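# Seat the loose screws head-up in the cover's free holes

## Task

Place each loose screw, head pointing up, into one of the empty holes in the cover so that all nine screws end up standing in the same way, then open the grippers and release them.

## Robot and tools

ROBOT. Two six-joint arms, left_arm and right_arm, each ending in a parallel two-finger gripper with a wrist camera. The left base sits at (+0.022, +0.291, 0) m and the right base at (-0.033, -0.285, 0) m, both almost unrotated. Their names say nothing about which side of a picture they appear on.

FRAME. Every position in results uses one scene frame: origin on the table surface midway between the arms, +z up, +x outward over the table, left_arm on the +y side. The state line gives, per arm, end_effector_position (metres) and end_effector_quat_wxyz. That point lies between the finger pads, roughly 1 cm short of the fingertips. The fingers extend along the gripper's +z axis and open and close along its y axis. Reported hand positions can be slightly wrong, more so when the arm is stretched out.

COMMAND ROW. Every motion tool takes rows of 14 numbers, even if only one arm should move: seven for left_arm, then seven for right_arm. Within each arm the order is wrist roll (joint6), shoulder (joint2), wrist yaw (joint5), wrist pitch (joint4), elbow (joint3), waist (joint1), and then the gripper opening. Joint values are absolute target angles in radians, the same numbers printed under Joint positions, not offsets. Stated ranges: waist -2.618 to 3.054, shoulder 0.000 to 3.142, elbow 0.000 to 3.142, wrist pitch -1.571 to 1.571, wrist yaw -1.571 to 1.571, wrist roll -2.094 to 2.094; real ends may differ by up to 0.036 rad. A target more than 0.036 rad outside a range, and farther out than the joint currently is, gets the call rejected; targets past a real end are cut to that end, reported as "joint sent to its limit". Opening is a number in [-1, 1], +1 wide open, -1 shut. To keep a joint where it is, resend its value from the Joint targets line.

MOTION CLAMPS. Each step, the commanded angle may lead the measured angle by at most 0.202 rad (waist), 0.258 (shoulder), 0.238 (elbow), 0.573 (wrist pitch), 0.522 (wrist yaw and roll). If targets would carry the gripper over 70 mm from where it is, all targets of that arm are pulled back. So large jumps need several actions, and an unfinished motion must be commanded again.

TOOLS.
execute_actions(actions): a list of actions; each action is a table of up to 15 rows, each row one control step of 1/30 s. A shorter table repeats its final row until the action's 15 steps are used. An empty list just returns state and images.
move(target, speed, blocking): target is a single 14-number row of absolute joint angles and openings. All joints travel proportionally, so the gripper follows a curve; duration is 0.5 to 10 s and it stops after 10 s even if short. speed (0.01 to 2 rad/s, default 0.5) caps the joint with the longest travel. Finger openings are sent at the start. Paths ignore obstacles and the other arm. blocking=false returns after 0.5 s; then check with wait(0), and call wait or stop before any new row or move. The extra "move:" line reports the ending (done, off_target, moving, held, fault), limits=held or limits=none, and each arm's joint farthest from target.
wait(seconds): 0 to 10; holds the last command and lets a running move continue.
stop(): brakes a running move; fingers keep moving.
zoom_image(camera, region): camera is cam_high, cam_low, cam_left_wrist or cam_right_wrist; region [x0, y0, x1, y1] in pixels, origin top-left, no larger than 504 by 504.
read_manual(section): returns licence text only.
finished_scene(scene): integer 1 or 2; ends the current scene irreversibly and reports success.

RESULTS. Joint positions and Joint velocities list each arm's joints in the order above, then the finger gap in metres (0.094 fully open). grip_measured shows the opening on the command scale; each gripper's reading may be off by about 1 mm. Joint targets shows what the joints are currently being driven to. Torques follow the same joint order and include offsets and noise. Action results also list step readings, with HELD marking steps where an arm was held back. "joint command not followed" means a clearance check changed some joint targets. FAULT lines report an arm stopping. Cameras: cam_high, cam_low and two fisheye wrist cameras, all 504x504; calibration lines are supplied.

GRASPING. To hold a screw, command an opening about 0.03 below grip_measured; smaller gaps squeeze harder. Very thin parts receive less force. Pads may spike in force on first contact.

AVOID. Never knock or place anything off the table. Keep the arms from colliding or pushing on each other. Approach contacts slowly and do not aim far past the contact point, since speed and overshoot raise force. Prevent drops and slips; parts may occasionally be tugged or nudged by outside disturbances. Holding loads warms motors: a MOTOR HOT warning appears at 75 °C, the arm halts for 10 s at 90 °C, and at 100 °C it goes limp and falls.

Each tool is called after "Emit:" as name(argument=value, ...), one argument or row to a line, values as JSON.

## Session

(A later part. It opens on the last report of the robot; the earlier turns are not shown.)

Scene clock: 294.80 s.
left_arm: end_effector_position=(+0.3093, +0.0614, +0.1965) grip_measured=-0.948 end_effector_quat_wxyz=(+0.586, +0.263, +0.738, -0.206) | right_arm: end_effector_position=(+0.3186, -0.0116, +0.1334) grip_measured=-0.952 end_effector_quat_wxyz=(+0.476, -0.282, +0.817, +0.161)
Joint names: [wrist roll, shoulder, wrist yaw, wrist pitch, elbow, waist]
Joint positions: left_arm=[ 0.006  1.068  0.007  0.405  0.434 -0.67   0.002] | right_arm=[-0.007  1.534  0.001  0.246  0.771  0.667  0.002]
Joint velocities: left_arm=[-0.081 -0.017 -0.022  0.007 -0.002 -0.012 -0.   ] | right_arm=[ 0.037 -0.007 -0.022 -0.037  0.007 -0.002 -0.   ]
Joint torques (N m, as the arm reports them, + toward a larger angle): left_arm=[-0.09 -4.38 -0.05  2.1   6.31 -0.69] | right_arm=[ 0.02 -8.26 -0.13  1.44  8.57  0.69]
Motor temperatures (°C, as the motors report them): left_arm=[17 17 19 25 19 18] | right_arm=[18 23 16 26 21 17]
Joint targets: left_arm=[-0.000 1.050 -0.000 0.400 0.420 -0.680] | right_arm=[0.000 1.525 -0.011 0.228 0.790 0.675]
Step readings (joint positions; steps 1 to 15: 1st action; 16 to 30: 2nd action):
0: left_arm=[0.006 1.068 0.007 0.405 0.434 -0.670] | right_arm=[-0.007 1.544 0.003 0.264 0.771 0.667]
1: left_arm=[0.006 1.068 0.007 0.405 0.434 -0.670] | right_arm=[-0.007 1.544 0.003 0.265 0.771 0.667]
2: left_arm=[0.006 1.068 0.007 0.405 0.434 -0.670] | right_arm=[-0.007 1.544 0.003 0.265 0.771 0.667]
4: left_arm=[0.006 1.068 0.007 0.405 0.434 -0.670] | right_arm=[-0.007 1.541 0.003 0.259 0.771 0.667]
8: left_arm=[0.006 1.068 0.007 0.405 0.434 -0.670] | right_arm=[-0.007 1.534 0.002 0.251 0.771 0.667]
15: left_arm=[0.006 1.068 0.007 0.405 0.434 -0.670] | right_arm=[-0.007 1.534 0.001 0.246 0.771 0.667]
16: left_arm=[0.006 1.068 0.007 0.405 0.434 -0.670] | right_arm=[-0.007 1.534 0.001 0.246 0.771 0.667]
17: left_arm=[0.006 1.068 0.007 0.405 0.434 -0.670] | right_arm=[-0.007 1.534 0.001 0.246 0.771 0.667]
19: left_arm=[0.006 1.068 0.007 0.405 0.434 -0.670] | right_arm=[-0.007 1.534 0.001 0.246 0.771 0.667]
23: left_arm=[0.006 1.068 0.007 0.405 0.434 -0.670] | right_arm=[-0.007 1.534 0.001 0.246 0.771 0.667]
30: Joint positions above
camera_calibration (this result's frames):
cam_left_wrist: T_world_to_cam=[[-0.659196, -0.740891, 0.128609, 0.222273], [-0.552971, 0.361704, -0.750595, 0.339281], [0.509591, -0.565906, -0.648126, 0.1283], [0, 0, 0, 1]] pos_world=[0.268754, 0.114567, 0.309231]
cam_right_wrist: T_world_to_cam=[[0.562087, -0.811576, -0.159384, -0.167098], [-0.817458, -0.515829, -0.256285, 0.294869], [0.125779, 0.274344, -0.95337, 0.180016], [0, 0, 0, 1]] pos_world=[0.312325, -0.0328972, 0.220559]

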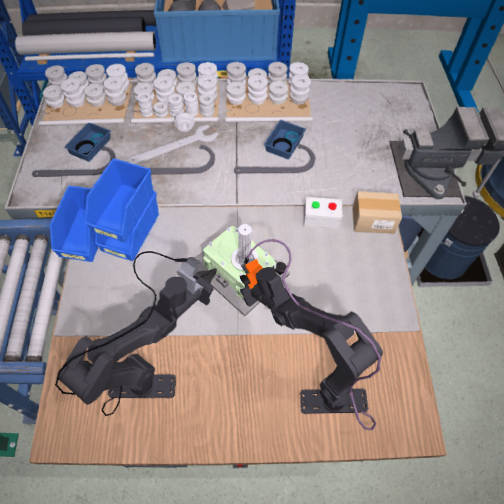

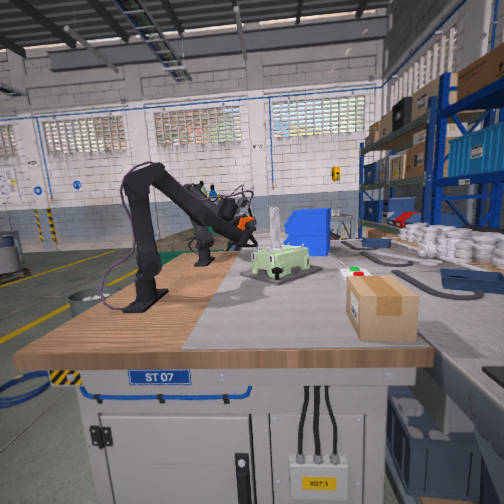

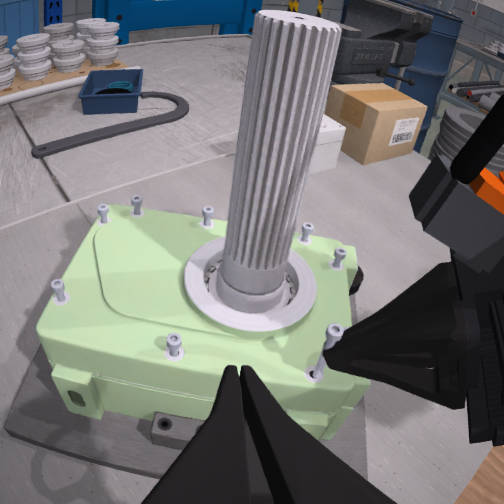

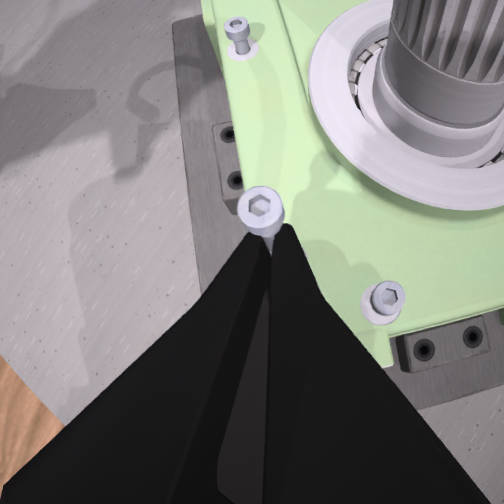

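Emit:
execute_actions(
  actions=[
    [[0,1.05,0,0.4,0.42,-0.68,-0.95,0,1.535,0,0.257,0.79,0.675,-0.965]],
    [[0,1.05,0,0.4,0.42,-0.68,-0.95,0,1.558,0,0.245,0.79,0.675,-0.965]],
  ],
)

Emit:
zoom_image(
  camera="cam_left_wrist",
  region=[270,300,370,400],
)

Scene clock: 296.77 s.
left_arm: end_effector_position=(+0.3093, +0.0614, +0.1965) grip_measured=-0.948 end_effector_quat_wxyz=(+0.586, +0.263, +0.738, -0.206) | right_arm: end_effector_position=(+0.3191, -0.0113, +0.1344) grip_measured=-0.952 end_effector_quat_wxyz=(+0.478, -0.282, +0.816, +0.161)
Joint names: [wrist roll, shoulder, wrist yaw, wrist pitch, elbow, waist]
Joint positions: left_arm=[ 0.006  1.068  0.007  0.405  0.434 -0.67   0.002] | right_arm=[-0.007  1.534  0.001  0.25   0.771  0.667  0.002]
Joint velocities: left_arm=[ 0.022 -0.007 -0.051  0.022  0.002 -0.017 -0.001] | right_arm=[-0.022 -0.007 -0.037 -0.066  0.007 -0.017 -0.   ]
Joint torques (N m, as the arm reports them, + toward a larger angle): left_arm=[-0.12 -4.34 -0.08  2.08  6.21 -0.71] | right_arm=[ 0.04 -5.33 -0.02  1.56  8.58  0.7 ]
Motor temperatures (°C, as the motors report them): left_arm=[17 17 19 25 19 18] | right_arm=[18 23 16 26 21 17]
Joint targets: left_arm=[-0.000 1.050 0.000 0.400 0.420 -0.680] | right_arm=[-0.000 1.558 -0.000 0.245 0.790 0.675]
Step readings (joint positions; steps 1 to 15: 1st action; 16 to 30: 2nd action):
0: left_arm=[0.006 1.068 0.007 0.405 0.434 -0.670] | right_arm=[-0.007 1.534 0.001 0.246 0.771 0.667]
1: left_arm=[0.006 1.068 0.007 0.405 0.434 -0.670] | right_arm=[-0.007 1.534 0.001 0.246 0.771 0.667]
2: left_arm=[0.006 1.068 0.007 0.405 0.434 -0.670] | right_arm=[-0.007 1.534 0.001 0.247 0.771 0.667]
4: left_arm=[0.006 1.068 0.007 0.405 0.434 -0.670] | right_arm=[-0.007 1.534 0.001 0.248 0.771 0.667]
8: left_arm=[0.006 1.068 0.007 0.405 0.434 -0.670] | right_arm=[-0.007 1.534 0.001 0.250 0.771 0.667]
15: left_arm=[0.006 1.068 0.007 0.405 0.434 -0.670] | right_arm=[-0.007 1.534 0.001 0.250 0.771 0.667]
16: left_arm=[0.006 1.068 0.007 0.405 0.434 -0.670] | right_arm=[-0.007 1.534 0.001 0.250 0.771 0.667]
17: left_arm=[0.006 1.068 0.007 0.405 0.434 -0.670] | right_arm=[-0.007 1.534 0.001 0.250 0.771 0.667]
19: left_arm=[0.006 1.068 0.007 0.405 0.434 -0.670] | right_arm=[-0.007 1.534 0.001 0.250 0.771 0.667]
23: left_arm=[0.006 1.068 0.007 0.405 0.434 -0.670] | right_arm=[-0.007 1.534 0.001 0.250 0.771 0.667]
30: Joint positions above
camera_calibration (this result's frames):
cam_left_wrist: T_world_to_cam=[[-0.659196, -0.740891, 0.128609, 0.222273], [-0.552971, 0.361704, -0.750595, 0.339281], [0.509591, -0.565906, -0.648126, 0.1283], [0, 0, 0, 1]] pos_world=[0.268754, 0.114567, 0.309231]
cam_right_wrist: T_world_to_cam=[[0.562664, -0.811129, -0.159622, -0.167058], [-0.816523, -0.515105, -0.260687, 0.295964], [0.129228, 0.277014, -0.952136, 0.179573], [0, 0, 0, 1]] pos_world=[0.312453, -0.0327974, 0.221466]

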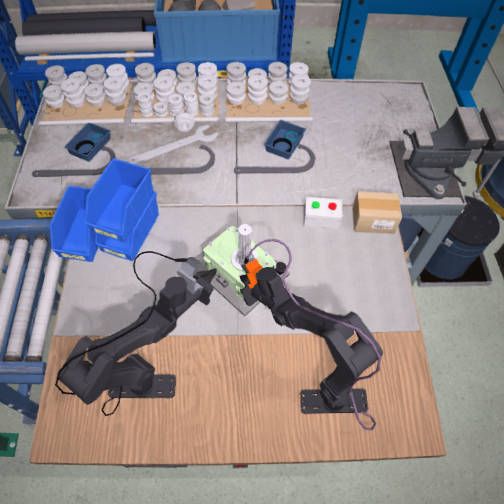

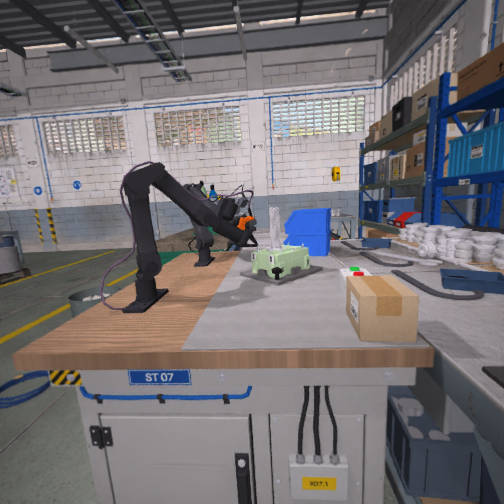

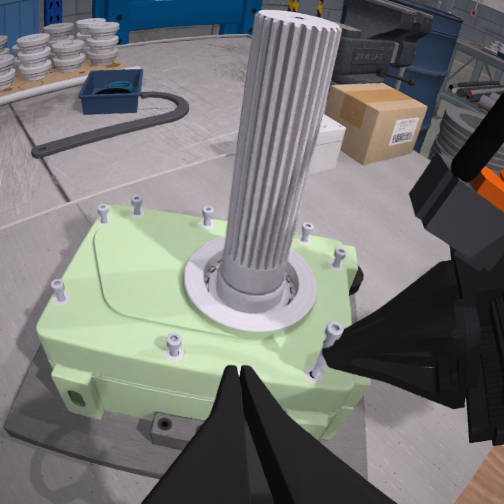

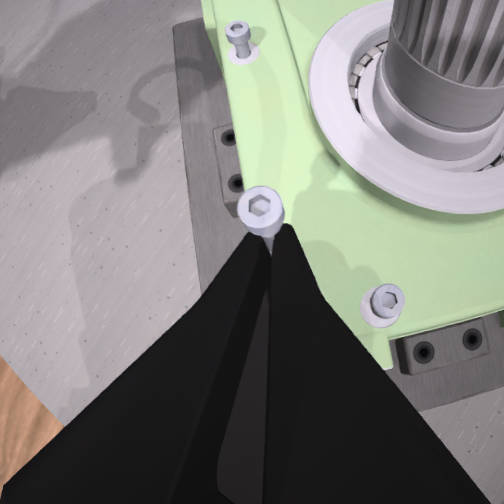

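Region (270, 300, 370, 400) of cam_left_wrist's 504x504 image, scaled by 5.040, with more detail than that image has.

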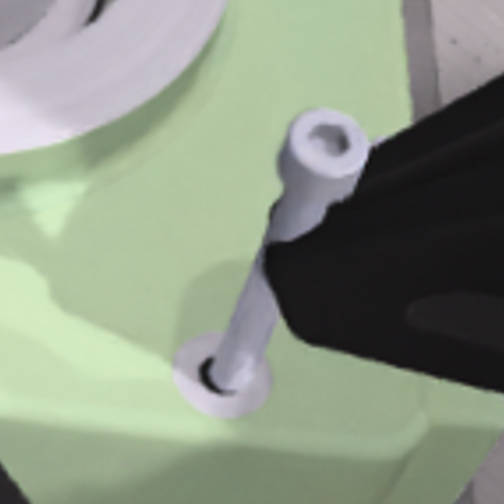

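Shoulder descent drifts forward, which suits. Push.

Emit:
execute_actions(
  actions=[
    [[0,1.05,0,0.4,0.42,-0.68,-0.95,0,1.535,0,0.245,0.79,0.675,-0.965],[0,1.05,0,0.4,0.42,-0.68,-0.95,0,1.535,0,0.245,0.79,0.675,-0.965],[0,1.05,0,0.4,0.42,-0.68,-0.95,0,1.535,0,0.245,0.79,0.675,-0.965],[0,1.05,0,0.4,0.42,-0.68,-0.95,0,1.565,0,0.24,0.79,0.675,-0.965]],
  ],
)

Emit:
zoom_image(
  camera="cam_left_wrist",
  region=[270,300,370,400],
)

Scene clock: 298.47 s.
left_arm: end_effector_position=(+0.3093, +0.0614, +0.1965) grip_measured=-0.948 end_effector_quat_wxyz=(+0.586, +0.263, +0.738, -0.206) | right_arm: end_effector_position=(+0.3199, -0.0106, +0.1330) grip_measured=-0.952 end_effector_quat_wxyz=(+0.478, -0.282, +0.816, +0.161)
Joint names: [wrist roll, shoulder, wrist yaw, wrist pitch, elbow, waist]
Joint positions: left_arm=[ 0.006  1.068  0.007  0.405  0.434 -0.67   0.002] | right_arm=[-0.007  1.542  0.001  0.254  0.773  0.667  0.002]
Joint velocities: left_arm=[-0.037 -0.002  0.007 -0.022 -0.002  0.012  0.001] | right_arm=[ 0.007  0.002 -0.022 -0.037 -0.002  0.002  0.   ]
Joint torques (N m, as the arm reports them, + toward a larger angle): left_arm=[-0.08 -4.2  -0.09  2.13  6.37 -0.62] | right_arm=[ 0.04 -5.46 -0.02  1.46  8.37  0.7 ]
Motor temperatures (°C, as the motors report them): left_arm=[17 17 19 25 19 18] | right_arm=[18 22 16 26 21 17]
Joint targets: left_arm=[-0.000 1.050 0.000 0.400 0.420 -0.680] | right_arm=[0.000 1.565 0.000 0.240 0.790 0.675]
Step readings (joint positions):
0: left_arm=[0.006 1.068 0.007 0.405 0.434 -0.670] | right_arm=[-0.007 1.534 0.001 0.250 0.771 0.667]
1: left_arm=[0.006 1.068 0.007 0.405 0.434 -0.670] | right_arm=[-0.007 1.534 0.001 0.250 0.771 0.667]
2: left_arm=[0.006 1.068 0.007 0.405 0.434 -0.670] | right_arm=[-0.007 1.534 0.001 0.250 0.771 0.667]
4: left_arm=[0.006 1.068 0.007 0.405 0.434 -0.670] | right_arm=[-0.007 1.536 0.001 0.250 0.771 0.667]
8: left_arm=[0.006 1.068 0.007 0.405 0.434 -0.670] | right_arm=[-0.007 1.542 0.001 0.254 0.773 0.667]
15: Joint positions above
camera_calibration (this result's frames):
cam_left_wrist: T_world_to_cam=[[-0.659196, -0.740891, 0.128609, 0.222273], [-0.552971, 0.361704, -0.750595, 0.339281], [0.509591, -0.565906, -0.648126, 0.1283], [0, 0, 0, 1]] pos_world=[0.268754, 0.114567, 0.309231]
cam_right_wrist: T_world_to_cam=[[0.56252, -0.811241, -0.159563, -0.16718], [-0.816758, -0.515287, -0.259587, 0.296593], [0.128366, 0.276347, -0.952446, 0.1783], [0, 0, 0, 1]] pos_world=[0.313399, -0.0320653, 0.220137]

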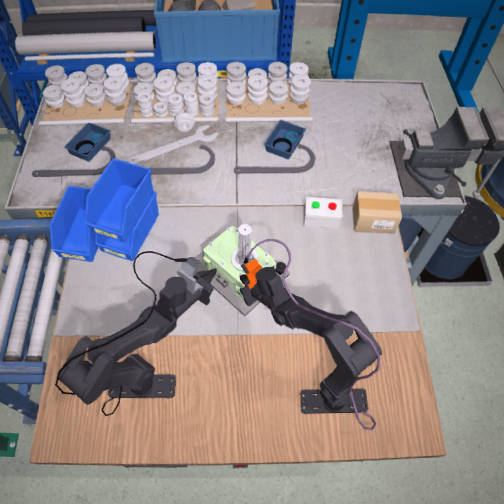

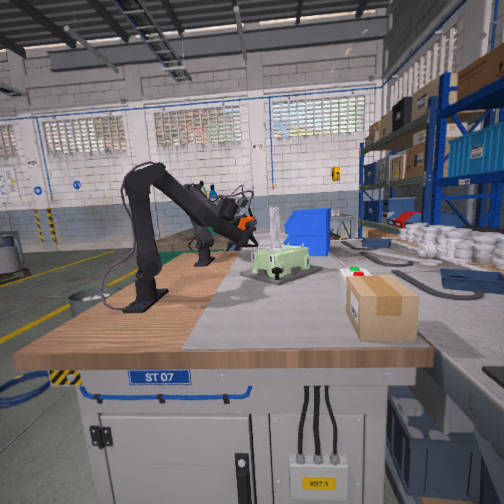

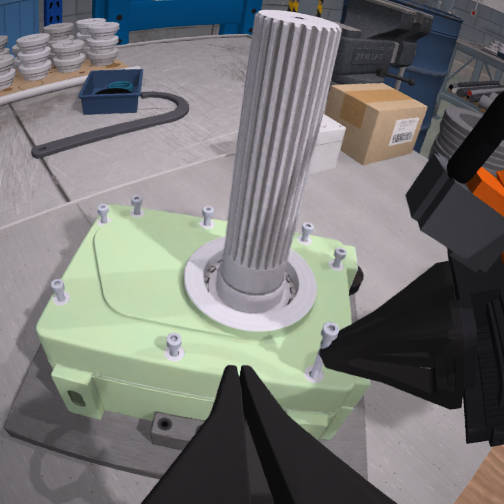

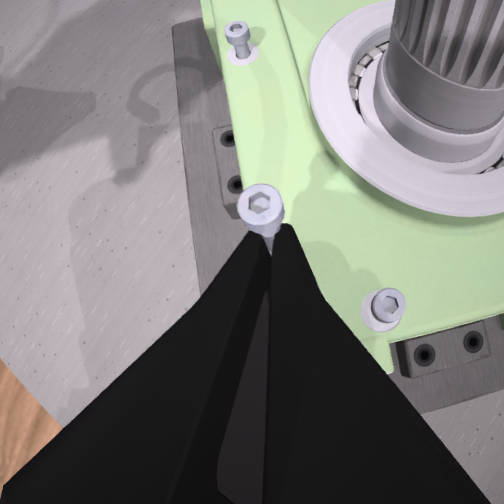

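Region (270, 300, 370, 400) of cam_left_wrist's 504x504 image, scaled by 5.040, with more detail than that image has.

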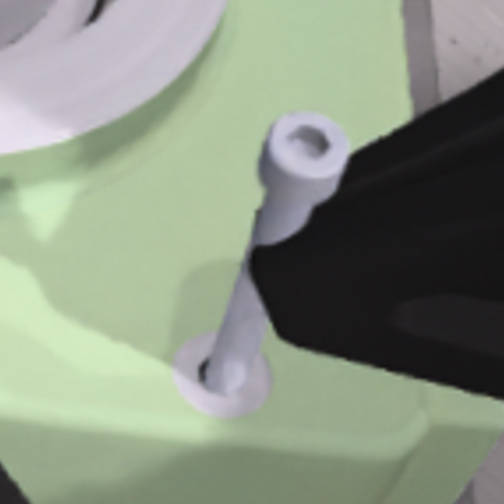

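Emit:
execute_actions(
  actions=[
    [[0,1.05,0,0.4,0.42,-0.68,-0.95,0,1.545,0.02,0.262,0.79,0.675,-0.965]],
    [[0,1.05,0,0.4,0.42,-0.68,-0.95,0,1.575,0.01,0.23,0.79,0.675,-0.965]],
  ],
)

Emit:
zoom_image(
  camera="cam_left_wrist",
  region=[270,300,370,400],
)

Scene clock: 300.57 s.
left_arm: end_effector_position=(+0.3093, +0.0614, +0.1965) grip_measured=-0.948 end_effector_quat_wxyz=(+0.586, +0.263, +0.738, -0.206) | right_arm: end_effector_position=(+0.3218, -0.0108, +0.1328) grip_measured=-0.952 end_effector_quat_wxyz=(+0.479, -0.280, +0.817, +0.159)
Joint names: [wrist roll, shoulder, wrist yaw, wrist pitch, elbow, waist]
Joint positions: left_arm=[ 0.006  1.068  0.007  0.405  0.434 -0.67   0.002] | right_arm=[-0.007  1.547  0.008  0.259  0.776  0.667  0.002]
Joint velocities: left_arm=[-0.007  0.002  0.037 -0.051  0.007 -0.017 -0.   ] | right_arm=[-0.066 -0.002 -0.037  0.051 -0.017  0.007 -0.001]
Joint torques (N m, as the arm reports them, + toward a larger angle): left_arm=[-0.03 -3.99 -0.07  2.12  6.48 -0.71] | right_arm=[ 0.04 -5.1   0.01  1.36  8.16  0.72]
Motor temperatures (°C, as the motors report them): left_arm=[17 17 19 25 19 18] | right_arm=[18 22 16 26 21 17]
Joint targets: left_arm=[-0.000 1.050 -0.000 0.400 0.420 -0.680] | right_arm=[-0.000 1.575 0.010 0.230 0.790 0.675]
Step readings (joint positions; steps 1 to 15: 1st action; 16 to 30: 2nd action):
0: left_arm=[0.006 1.068 0.007 0.405 0.434 -0.670] | right_arm=[-0.007 1.542 0.001 0.254 0.773 0.667]
1: left_arm=[0.006 1.068 0.007 0.405 0.434 -0.670] | right_arm=[-0.007 1.542 0.002 0.256 0.773 0.667]
2: left_arm=[0.006 1.068 0.007 0.405 0.434 -0.670] | right_arm=[-0.007 1.542 0.003 0.256 0.773 0.667]
4: left_arm=[0.006 1.068 0.007 0.405 0.434 -0.670] | right_arm=[-0.007 1.542 0.005 0.257 0.773 0.667]
8: left_arm=[0.006 1.068 0.007 0.405 0.434 -0.670] | right_arm=[-0.007 1.542 0.006 0.257 0.773 0.667]
15: left_arm=[0.006 1.068 0.007 0.405 0.434 -0.670] | right_arm=[-0.007 1.542 0.008 0.257 0.773 0.667]
16: left_arm=[0.006 1.068 0.007 0.405 0.434 -0.670] | right_arm=[-0.007 1.544 0.008 0.256 0.773 0.667]
17: left_arm=[0.006 1.068 0.007 0.405 0.434 -0.670] | right_arm=[-0.007 1.545 0.008 0.259 0.774 0.667]
19: left_arm=[0.006 1.068 0.007 0.405 0.434 -0.670] | right_arm=[-0.007 1.547 0.008 0.259 0.776 0.667]
23: left_arm=[0.006 1.068 0.007 0.405 0.434 -0.670] | right_arm=[-0.007 1.547 0.008 0.259 0.776 0.667]
30: Joint positions above
camera_calibration (this result's frames):
cam_left_wrist: T_world_to_cam=[[-0.659196, -0.740891, 0.128609, 0.222273], [-0.552971, 0.361704, -0.750595, 0.339281], [0.509591, -0.565906, -0.648126, 0.1283], [0, 0, 0, 1]] pos_world=[0.268754, 0.114567, 0.309231]
cam_right_wrist: T_world_to_cam=[[0.558173, -0.814866, -0.156321, -0.167421], [-0.818975, -0.510847, -0.261373, 0.29895], [0.133128, 0.273914, -0.952496, 0.176354], [0, 0, 0, 1]] pos_world=[0.314805, -0.0320142, 0.219943]

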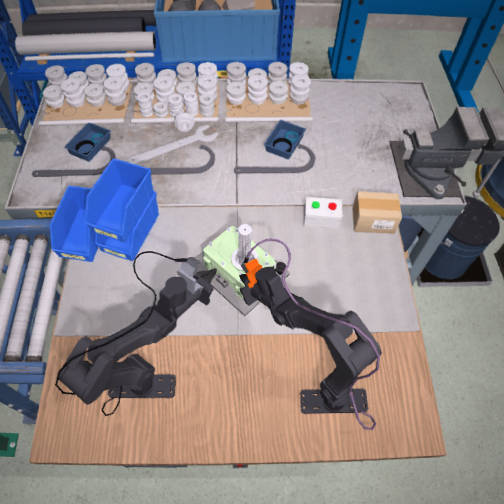

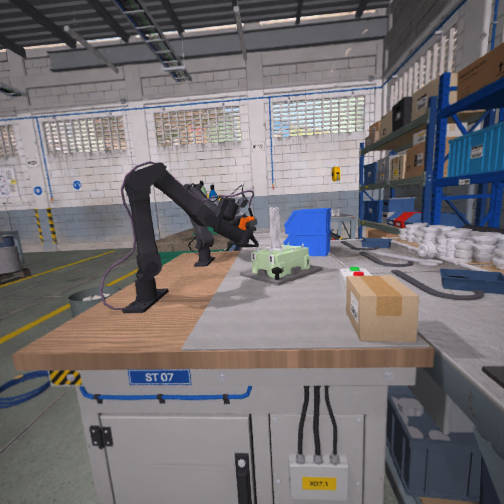

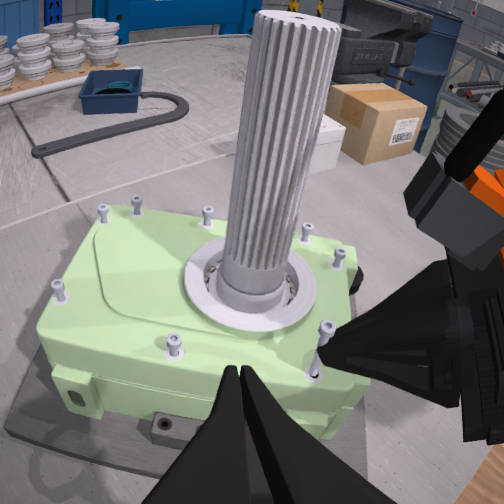

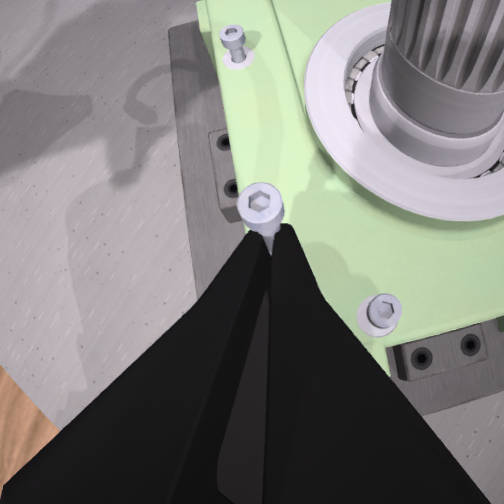

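Region (270, 300, 370, 400) of cam_left_wrist's 504x504 image, scaled by 5.040, with more detail than that image has.

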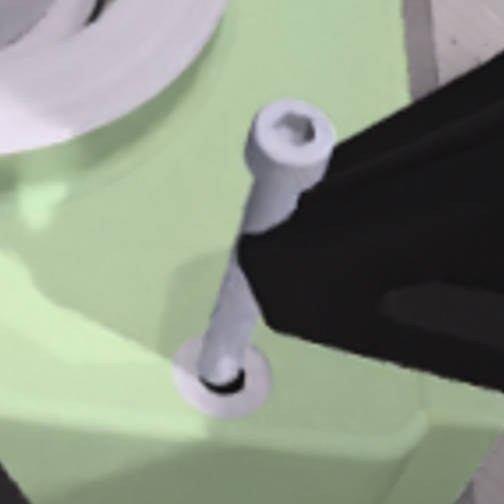

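Overshot; slide yaw back left while pressing.

Emit:
execute_actions(
  actions=[
    [[0,1.05,0,0.4,0.42,-0.68,-0.95,0,1.55,-0.012,0.235,0.78,0.675,-0.965]],
    [[0,1.05,0,0.4,0.42,-0.68,-0.95,0,1.55,0,0.215,0.765,0.675,-0.965]],
  ],
)

Emit:
zoom_image(
  camera="cam_left_wrist",
  region=[270,300,370,400],
)

Scene clock: 302.63 s.
left_arm: end_effector_position=(+0.3093, +0.0614, +0.1965) grip_measured=-0.948 end_effector_quat_wxyz=(+0.586, +0.263, +0.738, -0.206) | right_arm: end_effector_position=(+0.3217, -0.0106, +0.1328) grip_measured=-0.952 end_effector_quat_wxyz=(+0.479, -0.280, +0.817, +0.159)
Joint names: [wrist roll, shoulder, wrist yaw, wrist pitch, elbow, waist]
Joint positions: left_arm=[ 0.006  1.068  0.007  0.405  0.434 -0.67   0.002] | right_arm=[-0.007  1.547  0.007  0.259  0.776  0.667  0.002]
Joint velocities: left_arm=[-0.007  0.002 -0.037 -0.051 -0.012  0.002  0.001] | right_arm=[ 0.066 -0.017 -0.051  0.037  0.012  0.002 -0.   ]
Joint torques (N m, as the arm reports them, + toward a larger angle): left_arm=[-0.07 -4.2  -0.07  2.11  6.46 -0.61] | right_arm=[ 0.04 -7.27 -0.07  1.22  6.09  0.68]
Motor temperatures (°C, as the motors report them): left_arm=[17 17 19 25 19 18] | right_arm=[18 22 16 26 21 17]
Joint targets: left_arm=[0.000 1.050 -0.000 0.400 0.420 -0.680] | right_arm=[0.000 1.550 0.000 0.215 0.765 0.675]
Step readings (joint positions; steps 1 to 15: 1st action; 16 to 30: 2nd action):
0: left_arm=[0.006 1.068 0.007 0.405 0.434 -0.670] | right_arm=[-0.007 1.547 0.008 0.259 0.776 0.667]
1: left_arm=[0.006 1.068 0.007 0.405 0.434 -0.670] | right_arm=[-0.007 1.547 0.007 0.259 0.776 0.667]
2: left_arm=[0.006 1.068 0.007 0.405 0.434 -0.670] | right_arm=[-0.007 1.547 0.007 0.259 0.776 0.667]
4: left_arm=[0.006 1.068 0.007 0.405 0.434 -0.670] | right_arm=[-0.007 1.547 0.007 0.259 0.776 0.667]
8: left_arm=[0.006 1.068 0.007 0.405 0.434 -0.670] | right_arm=[-0.007 1.547 0.007 0.259 0.776 0.667]
15: left_arm=[0.006 1.068 0.007 0.405 0.434 -0.670] | right_arm=[-0.007 1.547 0.007 0.259 0.776 0.667]
16: left_arm=[0.006 1.068 0.007 0.405 0.434 -0.670] | right_arm=[-0.007 1.547 0.007 0.259 0.776 0.667]
17: left_arm=[0.006 1.068 0.007 0.405 0.434 -0.670] | right_arm=[-0.007 1.547 0.007 0.259 0.776 0.667]
19: left_arm=[0.006 1.068 0.007 0.405 0.434 -0.670] | right_arm=[-0.007 1.547 0.007 0.259 0.776 0.667]
23: left_arm=[0.006 1.068 0.007 0.405 0.434 -0.670] | right_arm=[-0.007 1.547 0.007 0.259 0.776 0.667]
30: Joint positions above
camera_calibration (this result's frames):
cam_left_wrist: T_world_to_cam=[[-0.659196, -0.740891, 0.128609, 0.222273], [-0.552971, 0.361704, -0.750595, 0.339281], [0.509591, -0.565906, -0.648126, 0.1283], [0, 0, 0, 1]] pos_world=[0.268754, 0.114567, 0.309231]
cam_right_wrist: T_world_to_cam=[[0.558679, -0.814448, -0.15669, -0.167396], [-0.818695, -0.511314, -0.261337, 0.298837], [0.132727, 0.274285, -0.952445, 0.176461], [0, 0, 0, 1]] pos_world=[0.314756, -0.0319366, 0.219938]

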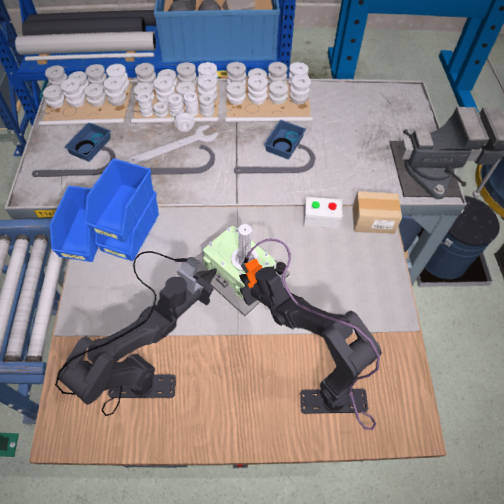

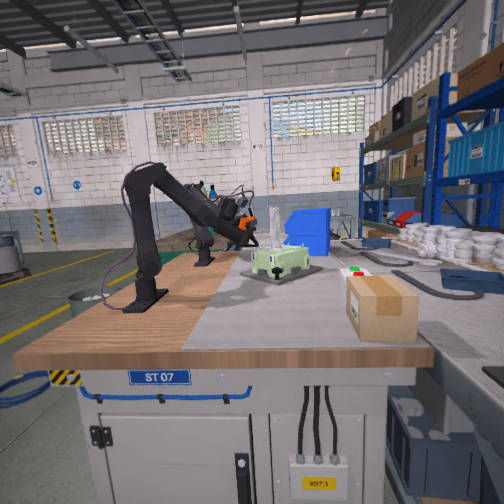

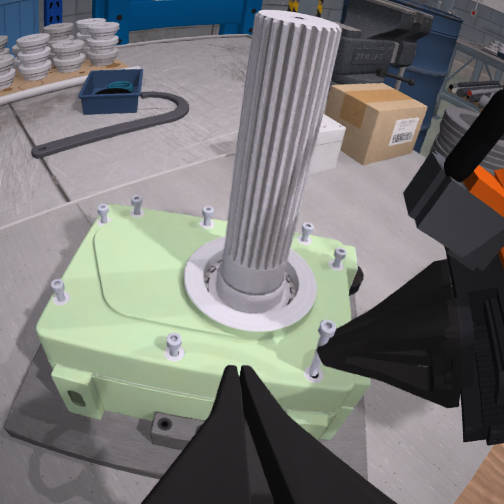

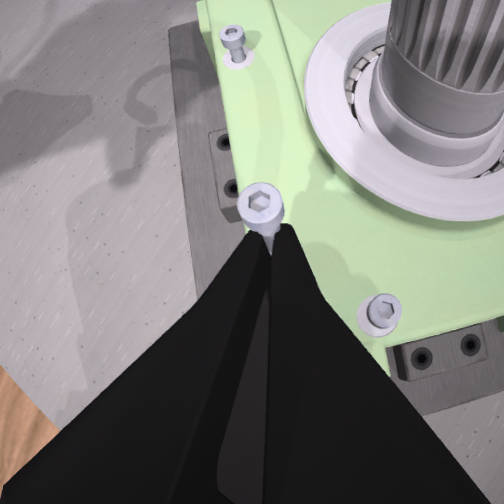

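Region (270, 300, 370, 400) of cam_left_wrist's 504x504 image, scaled by 5.040, with more detail than that image has.

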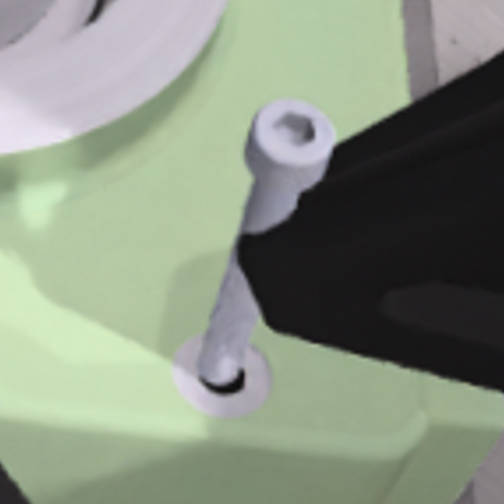

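Unload, shift yaw, press again.

Emit:
execute_actions(
  actions=[
    [[0,1.05,0,0.4,0.42,-0.68,-0.95,0,1.54,0.007,0.272,0.79,0.675,-0.965],[0,1.05,0,0.4,0.42,-0.68,-0.95,0,1.54,0.007,0.272,0.79,0.675,-0.965],[0,1.05,0,0.4,0.42,-0.68,-0.95,0,1.54,0.007,0.272,0.79,0.675,-0.965],[0,1.05,0,0.4,0.42,-0.68,-0.95,0,1.54,0.007,0.272,0.79,0.675,-0.965],[0,1.05,0,0.4,0.42,-0.68,-0.95,0,1.54,-0.011,0.272,0.79,0.675,-0.965]],
    [[0,1.05,0,0.4,0.42,-0.68,-0.95,0,1.54,0,0.225,0.79,0.675,-0.965]],
  ],
)

Emit:
zoom_image(
  camera="cam_left_wrist",
  region=[270,300,370,400],
)

Scene clock: 305.13 s.
left_arm: end_effector_position=(+0.3093, +0.0614, +0.1965) grip_measured=-0.948 end_effector_quat_wxyz=(+0.586, +0.263, +0.738, -0.206) | right_arm: end_effector_position=(+0.3212, -0.0098, +0.1331) grip_measured=-0.952 end_effector_quat_wxyz=(+0.479, -0.281, +0.816, +0.161)
Joint names: [wrist roll, shoulder, wrist yaw, wrist pitch, elbow, waist]
Joint positions: left_arm=[ 0.006  1.068  0.007  0.405  0.434 -0.67   0.002] | right_arm=[-0.007  1.547  0.002  0.26   0.776  0.667  0.002]
Joint velocities: left_arm=[-0.051 -0.002  0.037 -0.007  0.012 -0.012  0.001] | right_arm=[-0.037 -0.007 -0.037 -0.051 -0.022 -0.017 -0.001]
Joint torques (N m, as the arm reports them, + toward a larger angle): left_arm=[-0.08 -4.32 -0.05  2.08  6.56 -0.69] | right_arm=[ 0.03 -8.17 -0.02  1.3   8.12  0.66]
Motor temperatures (°C, as the motors report them): left_arm=[17 17 19 25 19 18] | right_arm=[18 22 16 26 21 17]
Joint targets: left_arm=[-0.000 1.050 0.000 0.400 0.420 -0.680] | right_arm=[-0.000 1.540 0.000 0.225 0.790 0.675]
Step readings (joint positions; steps 1 to 15: 1st action; 16 to 30: 2nd action):
0: left_arm=[0.006 1.068 0.007 0.405 0.434 -0.670] | right_arm=[-0.007 1.547 0.007 0.259 0.776 0.667]
1: left_arm=[0.006 1.068 0.007 0.405 0.434 -0.670] | right_arm=[-0.007 1.547 0.007 0.261 0.776 0.667]
2: left_arm=[0.006 1.068 0.007 0.405 0.434 -0.670] | right_arm=[-0.007 1.547 0.007 0.262 0.776 0.667]
4: left_arm=[0.006 1.068 0.007 0.405 0.434 -0.670] | right_arm=[-0.007 1.547 0.007 0.264 0.776 0.667]
8: left_arm=[0.006 1.068 0.007 0.405 0.434 -0.670] | right_arm=[-0.007 1.547 0.003 0.265 0.776 0.667]
15: left_arm=[0.006 1.068 0.007 0.405 0.434 -0.670] | right_arm=[-0.007 1.547 0.002 0.266 0.776 0.667]
16: left_arm=[0.006 1.068 0.007 0.405 0.434 -0.670] | right_arm=[-0.007 1.547 0.002 0.263 0.776 0.667]
17: left_arm=[0.006 1.068 0.007 0.405 0.434 -0.670] | right_arm=[-0.007 1.547 0.002 0.261 0.776 0.667]
19: left_arm=[0.006 1.068 0.007 0.405 0.434 -0.670] | right_arm=[-0.007 1.547 0.002 0.260 0.776 0.667]
23: left_arm=[0.006 1.068 0.007 0.405 0.434 -0.670] | right_arm=[-0.007 1.547 0.002 0.260 0.776 0.667]
30: Joint positions above
camera_calibration (this result's frames):
cam_left_wrist: T_world_to_cam=[[-0.659196, -0.740891, 0.128609, 0.222273], [-0.552971, 0.361704, -0.750595, 0.339281], [0.509591, -0.565906, -0.648126, 0.1283], [0, 0, 0, 1]] pos_world=[0.268754, 0.114567, 0.309231]
cam_right_wrist: T_world_to_cam=[[0.562353, -0.811401, -0.159333, -0.16721], [-0.81649, -0.514395, -0.262187, 0.298322], [0.130779, 0.277536, -0.951772, 0.177096], [0, 0, 0, 1]] pos_world=[0.314447, -0.0313694, 0.220129]

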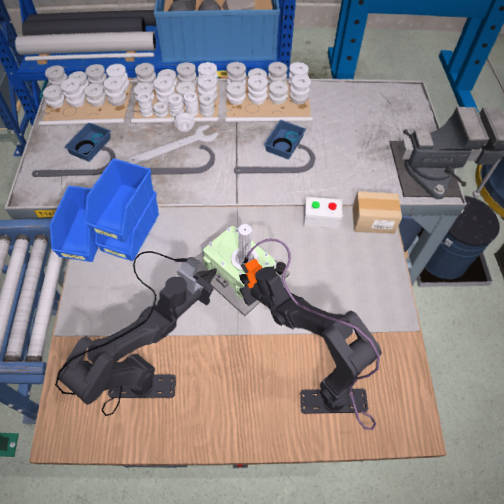

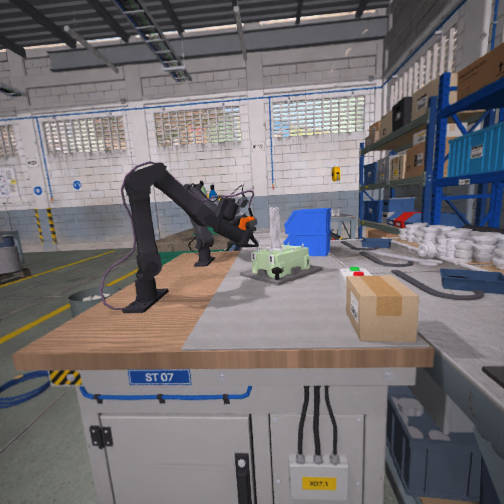

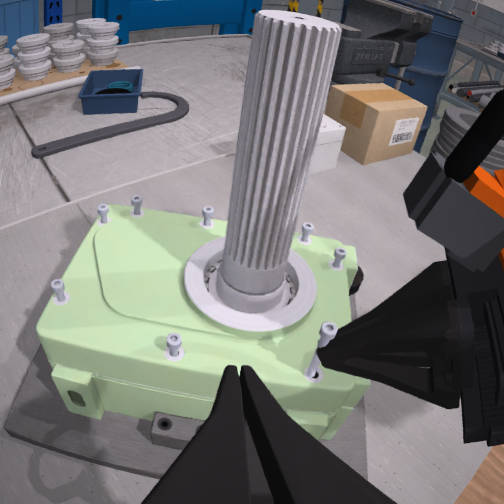

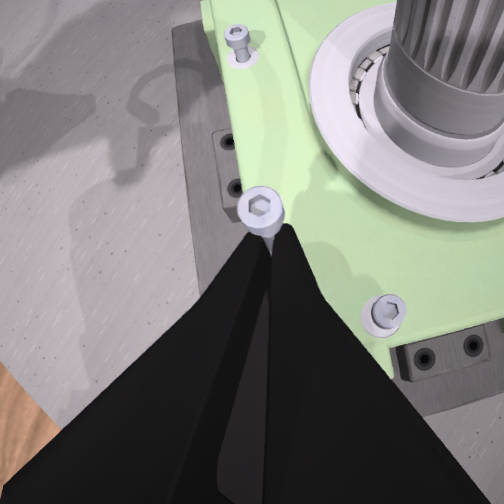

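Region (270, 300, 370, 400) of cam_left_wrist's 504x504 image, scaled by 5.040, with more detail than that image has.

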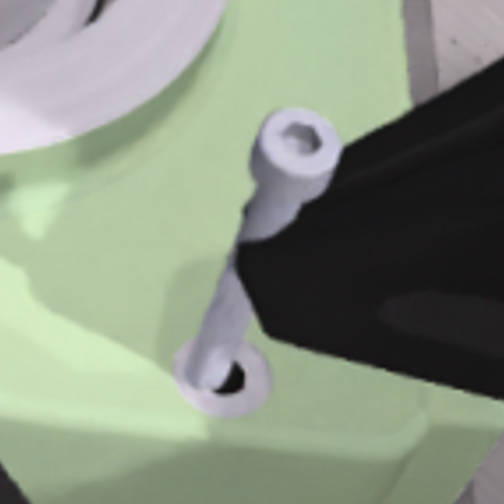

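Emit:
execute_actions(
  actions=[
    [[0,1.05,0,0.4,0.42,-0.68,-0.95,0,1.543,0,0.255,0.79,0.675,-0.965],[0,1.05,0,0.4,0.42,-0.68,-0.95,0,1.543,0,0.255,0.79,0.675,-0.965],[0,1.05,0,0.4,0.42,-0.68,-0.95,0,1.513,0,0.235,0.79,0.675,-0.965]],
    [[0,1.05,0,0.4,0.42,-0.68,-0.95,0,1.53,0,0.215,0.79,0.675,-0.965]],
  ],
)

Emit:
zoom_image(
  camera="cam_left_wrist",
  region=[270,300,370,400],
)

Scene clock: 308.00 s.
left_arm: end_effector_position=(+0.3093, +0.0614, +0.1965) grip_measured=-0.948 end_effector_quat_wxyz=(+0.586, +0.263, +0.738, -0.206) | right_arm: end_effector_position=(+0.3192, -0.0114, +0.1333) grip_measured=-0.952 end_effector_quat_wxyz=(+0.475, -0.282, +0.818, +0.160)
Joint names: [wrist roll, shoulder, wrist yaw, wrist pitch, elbow, waist]
Joint positions: left_arm=[ 0.006  1.068  0.007  0.405  0.434 -0.67   0.002] | right_arm=[-0.007  1.537  0.002  0.24   0.776  0.667  0.002]
Joint velocities: left_arm=[-0.081  0.002  0.007 -0.007  0.007  0.002 -0.001] | right_arm=[-0.007 -0.002  0.022  0.066  0.017  0.002 -0.002]
Joint torques (N m, as the arm reports them, + toward a larger angle): left_arm=[-0.05 -4.24 -0.07  2.09  6.21 -0.57] | right_arm=[ 0.03 -8.05 -0.01  1.38  8.19  0.67]
Motor temperatures (°C, as the motors report them): left_arm=[17 17 19 25 19 18] | right_arm=[18 22 16 26 21 17]
Joint targets: left_arm=[-0.000 1.050 -0.000 0.400 0.420 -0.680] | right_arm=[0.000 1.530 -0.000 0.215 0.790 0.675]
Step readings (joint positions; steps 1 to 15: 1st action; 16 to 30: 2nd action):
0: left_arm=[0.006 1.068 0.007 0.405 0.434 -0.670] | right_arm=[-0.007 1.547 0.002 0.260 0.776 0.667]
1: left_arm=[0.006 1.068 0.007 0.405 0.434 -0.670] | right_arm=[-0.007 1.547 0.002 0.261 0.776 0.667]
2: left_arm=[0.006 1.068 0.007 0.405 0.434 -0.670] | right_arm=[-0.007 1.547 0.002 0.261 0.776 0.667]
4: left_arm=[0.006 1.068 0.007 0.405 0.434 -0.670] | right_arm=[-0.007 1.544 0.002 0.257 0.776 0.667]
8: left_arm=[0.006 1.068 0.007 0.405 0.434 -0.670] | right_arm=[-0.007 1.537 0.002 0.254 0.776 0.667]
15: left_arm=[0.006 1.068 0.007 0.405 0.434 -0.670] | right_arm=[-0.007 1.537 0.002 0.252 0.776 0.667]
16: left_arm=[0.006 1.068 0.007 0.405 0.434 -0.670] | right_arm=[-0.007 1.537 0.002 0.250 0.776 0.667]
17: left_arm=[0.006 1.068 0.007 0.405 0.434 -0.670] | right_arm=[-0.007 1.537 0.002 0.247 0.776 0.667]
19: left_arm=[0.006 1.068 0.007 0.405 0.434 -0.670] | right_arm=[-0.007 1.537 0.002 0.241 0.776 0.667]
23: left_arm=[0.006 1.068 0.007 0.405 0.434 -0.670] | right_arm=[-0.007 1.537 0.002 0.240 0.776 0.667]
30: Joint positions above
camera_calibration (this result's frames):
cam_left_wrist: T_world_to_cam=[[-0.659196, -0.740891, 0.128609, 0.222273], [-0.552971, 0.361704, -0.750595, 0.339281], [0.509591, -0.565906, -0.648126, 0.1283], [0, 0, 0, 1]] pos_world=[0.268754, 0.114567, 0.309231]
cam_right_wrist: T_world_to_cam=[[0.561202, -0.812293, -0.15885, -0.167018], [-0.818356, -0.51584, -0.253383, 0.295339], [0.12388, 0.272194, -0.954235, 0.18044], [0, 0, 0, 1]] pos_world=[0.313071, -0.0324349, 0.220485]

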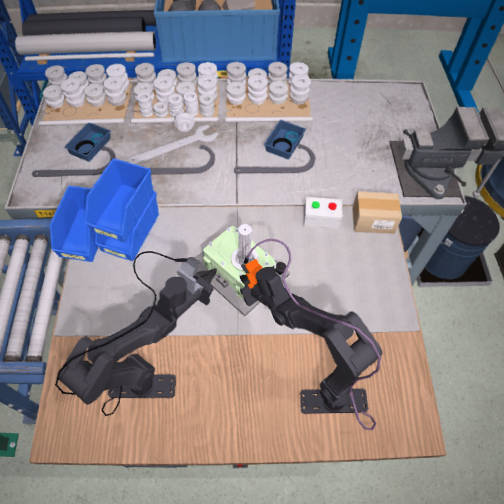

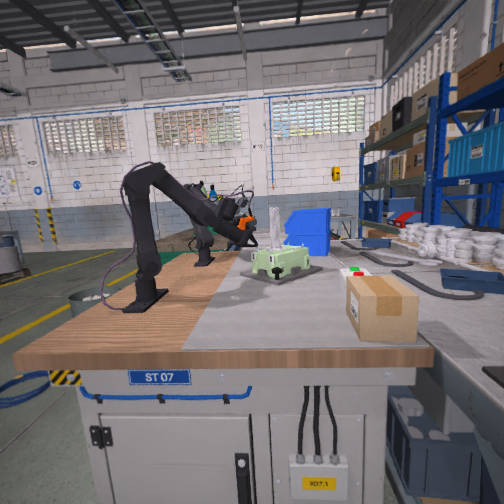

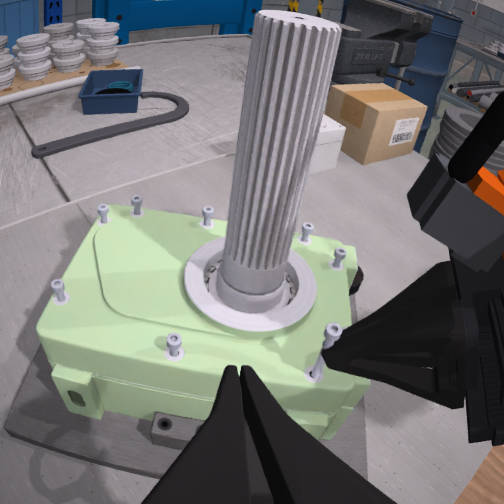

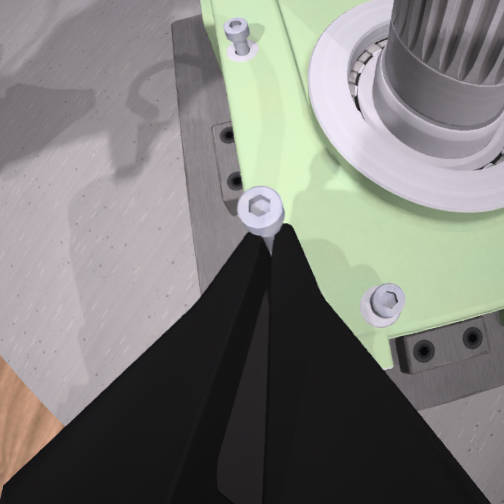

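Region (270, 300, 370, 400) of cam_left_wrist's 504x504 image, scaled by 5.040, with more detail than that image has.

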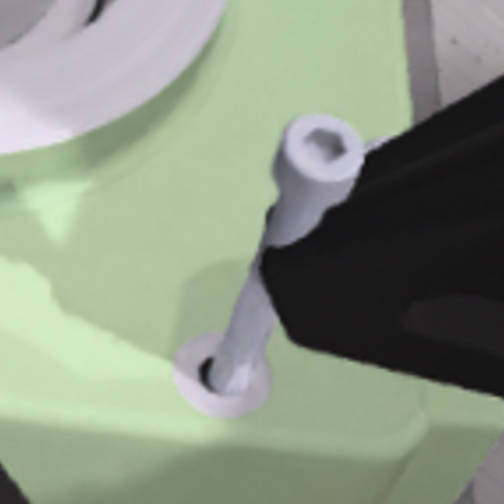

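Emit:
execute_actions(
  actions=[
    [[0,1.05,0,0.4,0.42,-0.68,-0.95,0,1.538,0.014,0.255,0.79,0.675,-0.965]],
    [[0,1.05,0,0.4,0.42,-0.68,-0.95,0,1.568,0.005,0.24,0.785,0.675,-0.965]],
  ],
)

Emit:
zoom_image(
  camera="cam_left_wrist",
  region=[270,300,370,400],
)

Scene clock: 309.83 s.
left_arm: end_effector_position=(+0.3093, +0.0614, +0.1965) grip_measured=-0.948 end_effector_quat_wxyz=(+0.586, +0.263, +0.738, -0.206) | right_arm: end_effector_position=(+0.3208, -0.0101, +0.1330) grip_measured=-0.952 end_effector_quat_wxyz=(+0.478, -0.282, +0.816, +0.161)
Joint names: [wrist roll, shoulder, wrist yaw, wrist pitch, elbow, waist]
Joint positions: left_arm=[ 0.006  1.068  0.007  0.405  0.434 -0.67   0.002] | right_arm=[-0.007  1.545  0.002  0.256  0.776  0.667  0.002]
Joint velocities: left_arm=[-0.037  0.012  0.051 -0.007 -0.002  0.012  0.001] | right_arm=[-0.022 -0.002  0.022 -0.007 -0.002 -0.022 -0.001]
Joint torques (N m, as the arm reports them, + toward a larger angle): left_arm=[-0.05 -4.44 -0.07  2.09  6.33 -0.75] | right_arm=[ 0.03 -5.55  0.03  1.45  7.75  0.67]
Motor temperatures (°C, as the motors report them): left_arm=[17 17 19 26 19 18] | right_arm=[18 22 16 26 21 17]
Joint targets: left_arm=[-0.000 1.050 -0.000 0.400 0.420 -0.680] | right_arm=[0.000 1.568 0.005 0.240 0.785 0.675]
Step readings (joint positions; steps 1 to 15: 1st action; 16 to 30: 2nd action):
0: left_arm=[0.006 1.068 0.007 0.405 0.434 -0.670] | right_arm=[-0.007 1.537 0.002 0.240 0.776 0.667]
1: left_arm=[0.006 1.068 0.007 0.405 0.434 -0.670] | right_arm=[-0.007 1.537 0.002 0.241 0.776 0.667]
2: left_arm=[0.006 1.068 0.007 0.405 0.434 -0.670] | right_arm=[-0.007 1.537 0.002 0.243 0.776 0.667]
4: left_arm=[0.006 1.068 0.007 0.405 0.434 -0.670] | right_arm=[-0.007 1.537 0.002 0.245 0.776 0.667]
8: left_arm=[0.006 1.068 0.007 0.405 0.434 -0.670] | right_arm=[-0.007 1.537 0.002 0.247 0.776 0.667]
15: left_arm=[0.006 1.068 0.007 0.405 0.434 -0.670] | right_arm=[-0.007 1.537 0.002 0.248 0.776 0.667]
16: left_arm=[0.006 1.068 0.007 0.405 0.434 -0.670] | right_arm=[-0.007 1.539 0.002 0.248 0.776 0.667]
17: left_arm=[0.006 1.068 0.007 0.405 0.434 -0.670] | right_arm=[-0.007 1.541 0.002 0.249 0.776 0.667]
19: left_arm=[0.006 1.068 0.007 0.405 0.434 -0.670] | right_arm=[-0.007 1.545 0.002 0.255 0.776 0.667]
23: left_arm=[0.006 1.068 0.007 0.405 0.434 -0.670] | right_arm=[-0.007 1.545 0.002 0.256 0.776 0.667]
30: Joint positions above
camera_calibration (this result's frames):
cam_left_wrist: T_world_to_cam=[[-0.659196, -0.740891, 0.128609, 0.222273], [-0.552971, 0.361704, -0.750595, 0.339281], [0.509591, -0.565906, -0.648126, 0.1283], [0, 0, 0, 1]] pos_world=[0.268754, 0.114567, 0.309231]
cam_right_wrist: T_world_to_cam=[[0.562065, -0.811624, -0.159213, -0.167178], [-0.816962, -0.514761, -0.259988, 0.297634], [0.129056, 0.276202, -0.952396, 0.177777], [0, 0, 0, 1]] pos_world=[0.314178, -0.0315777, 0.220078]

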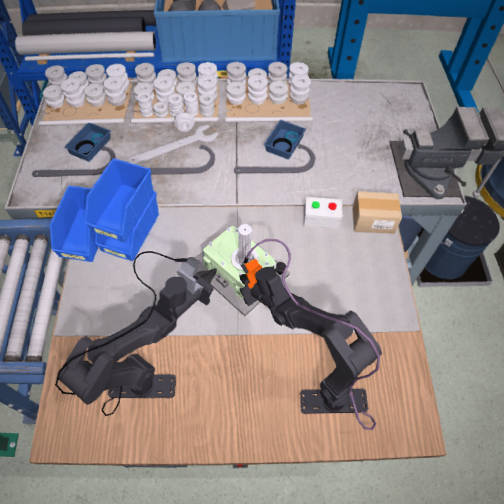

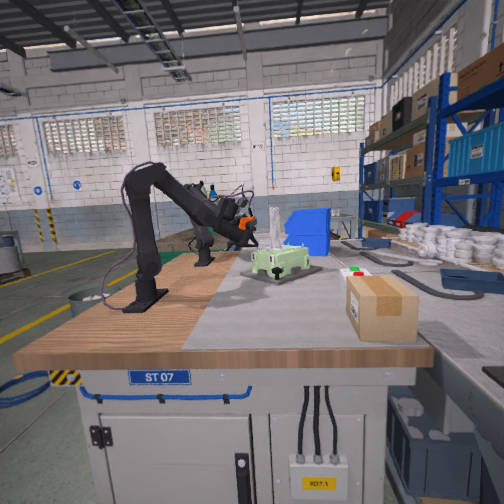

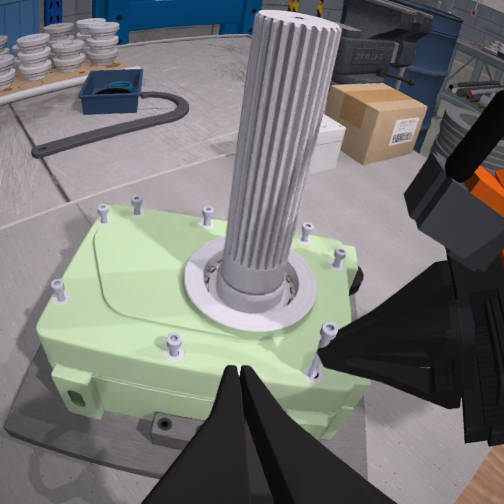

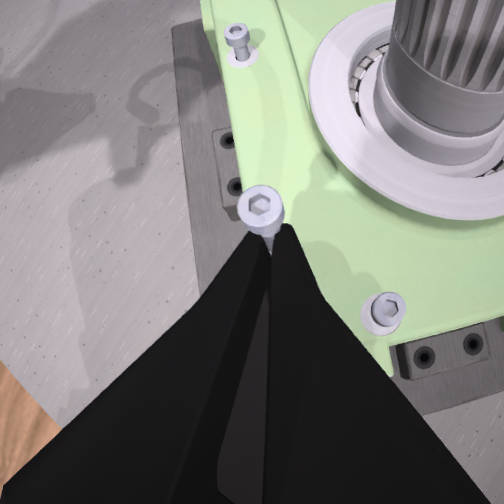

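Region (270, 300, 370, 400) of cam_left_wrist's 504x504 image, scaled by 5.040, with more detail than that image has.

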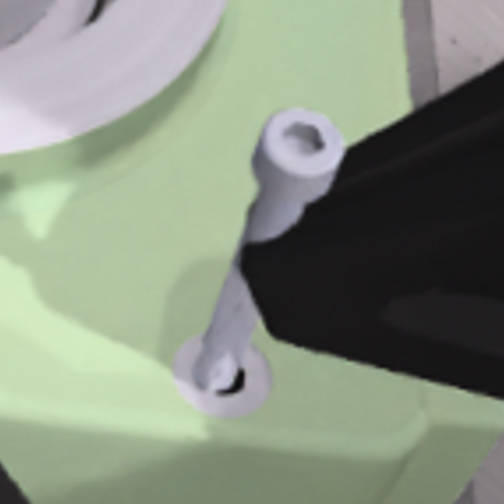

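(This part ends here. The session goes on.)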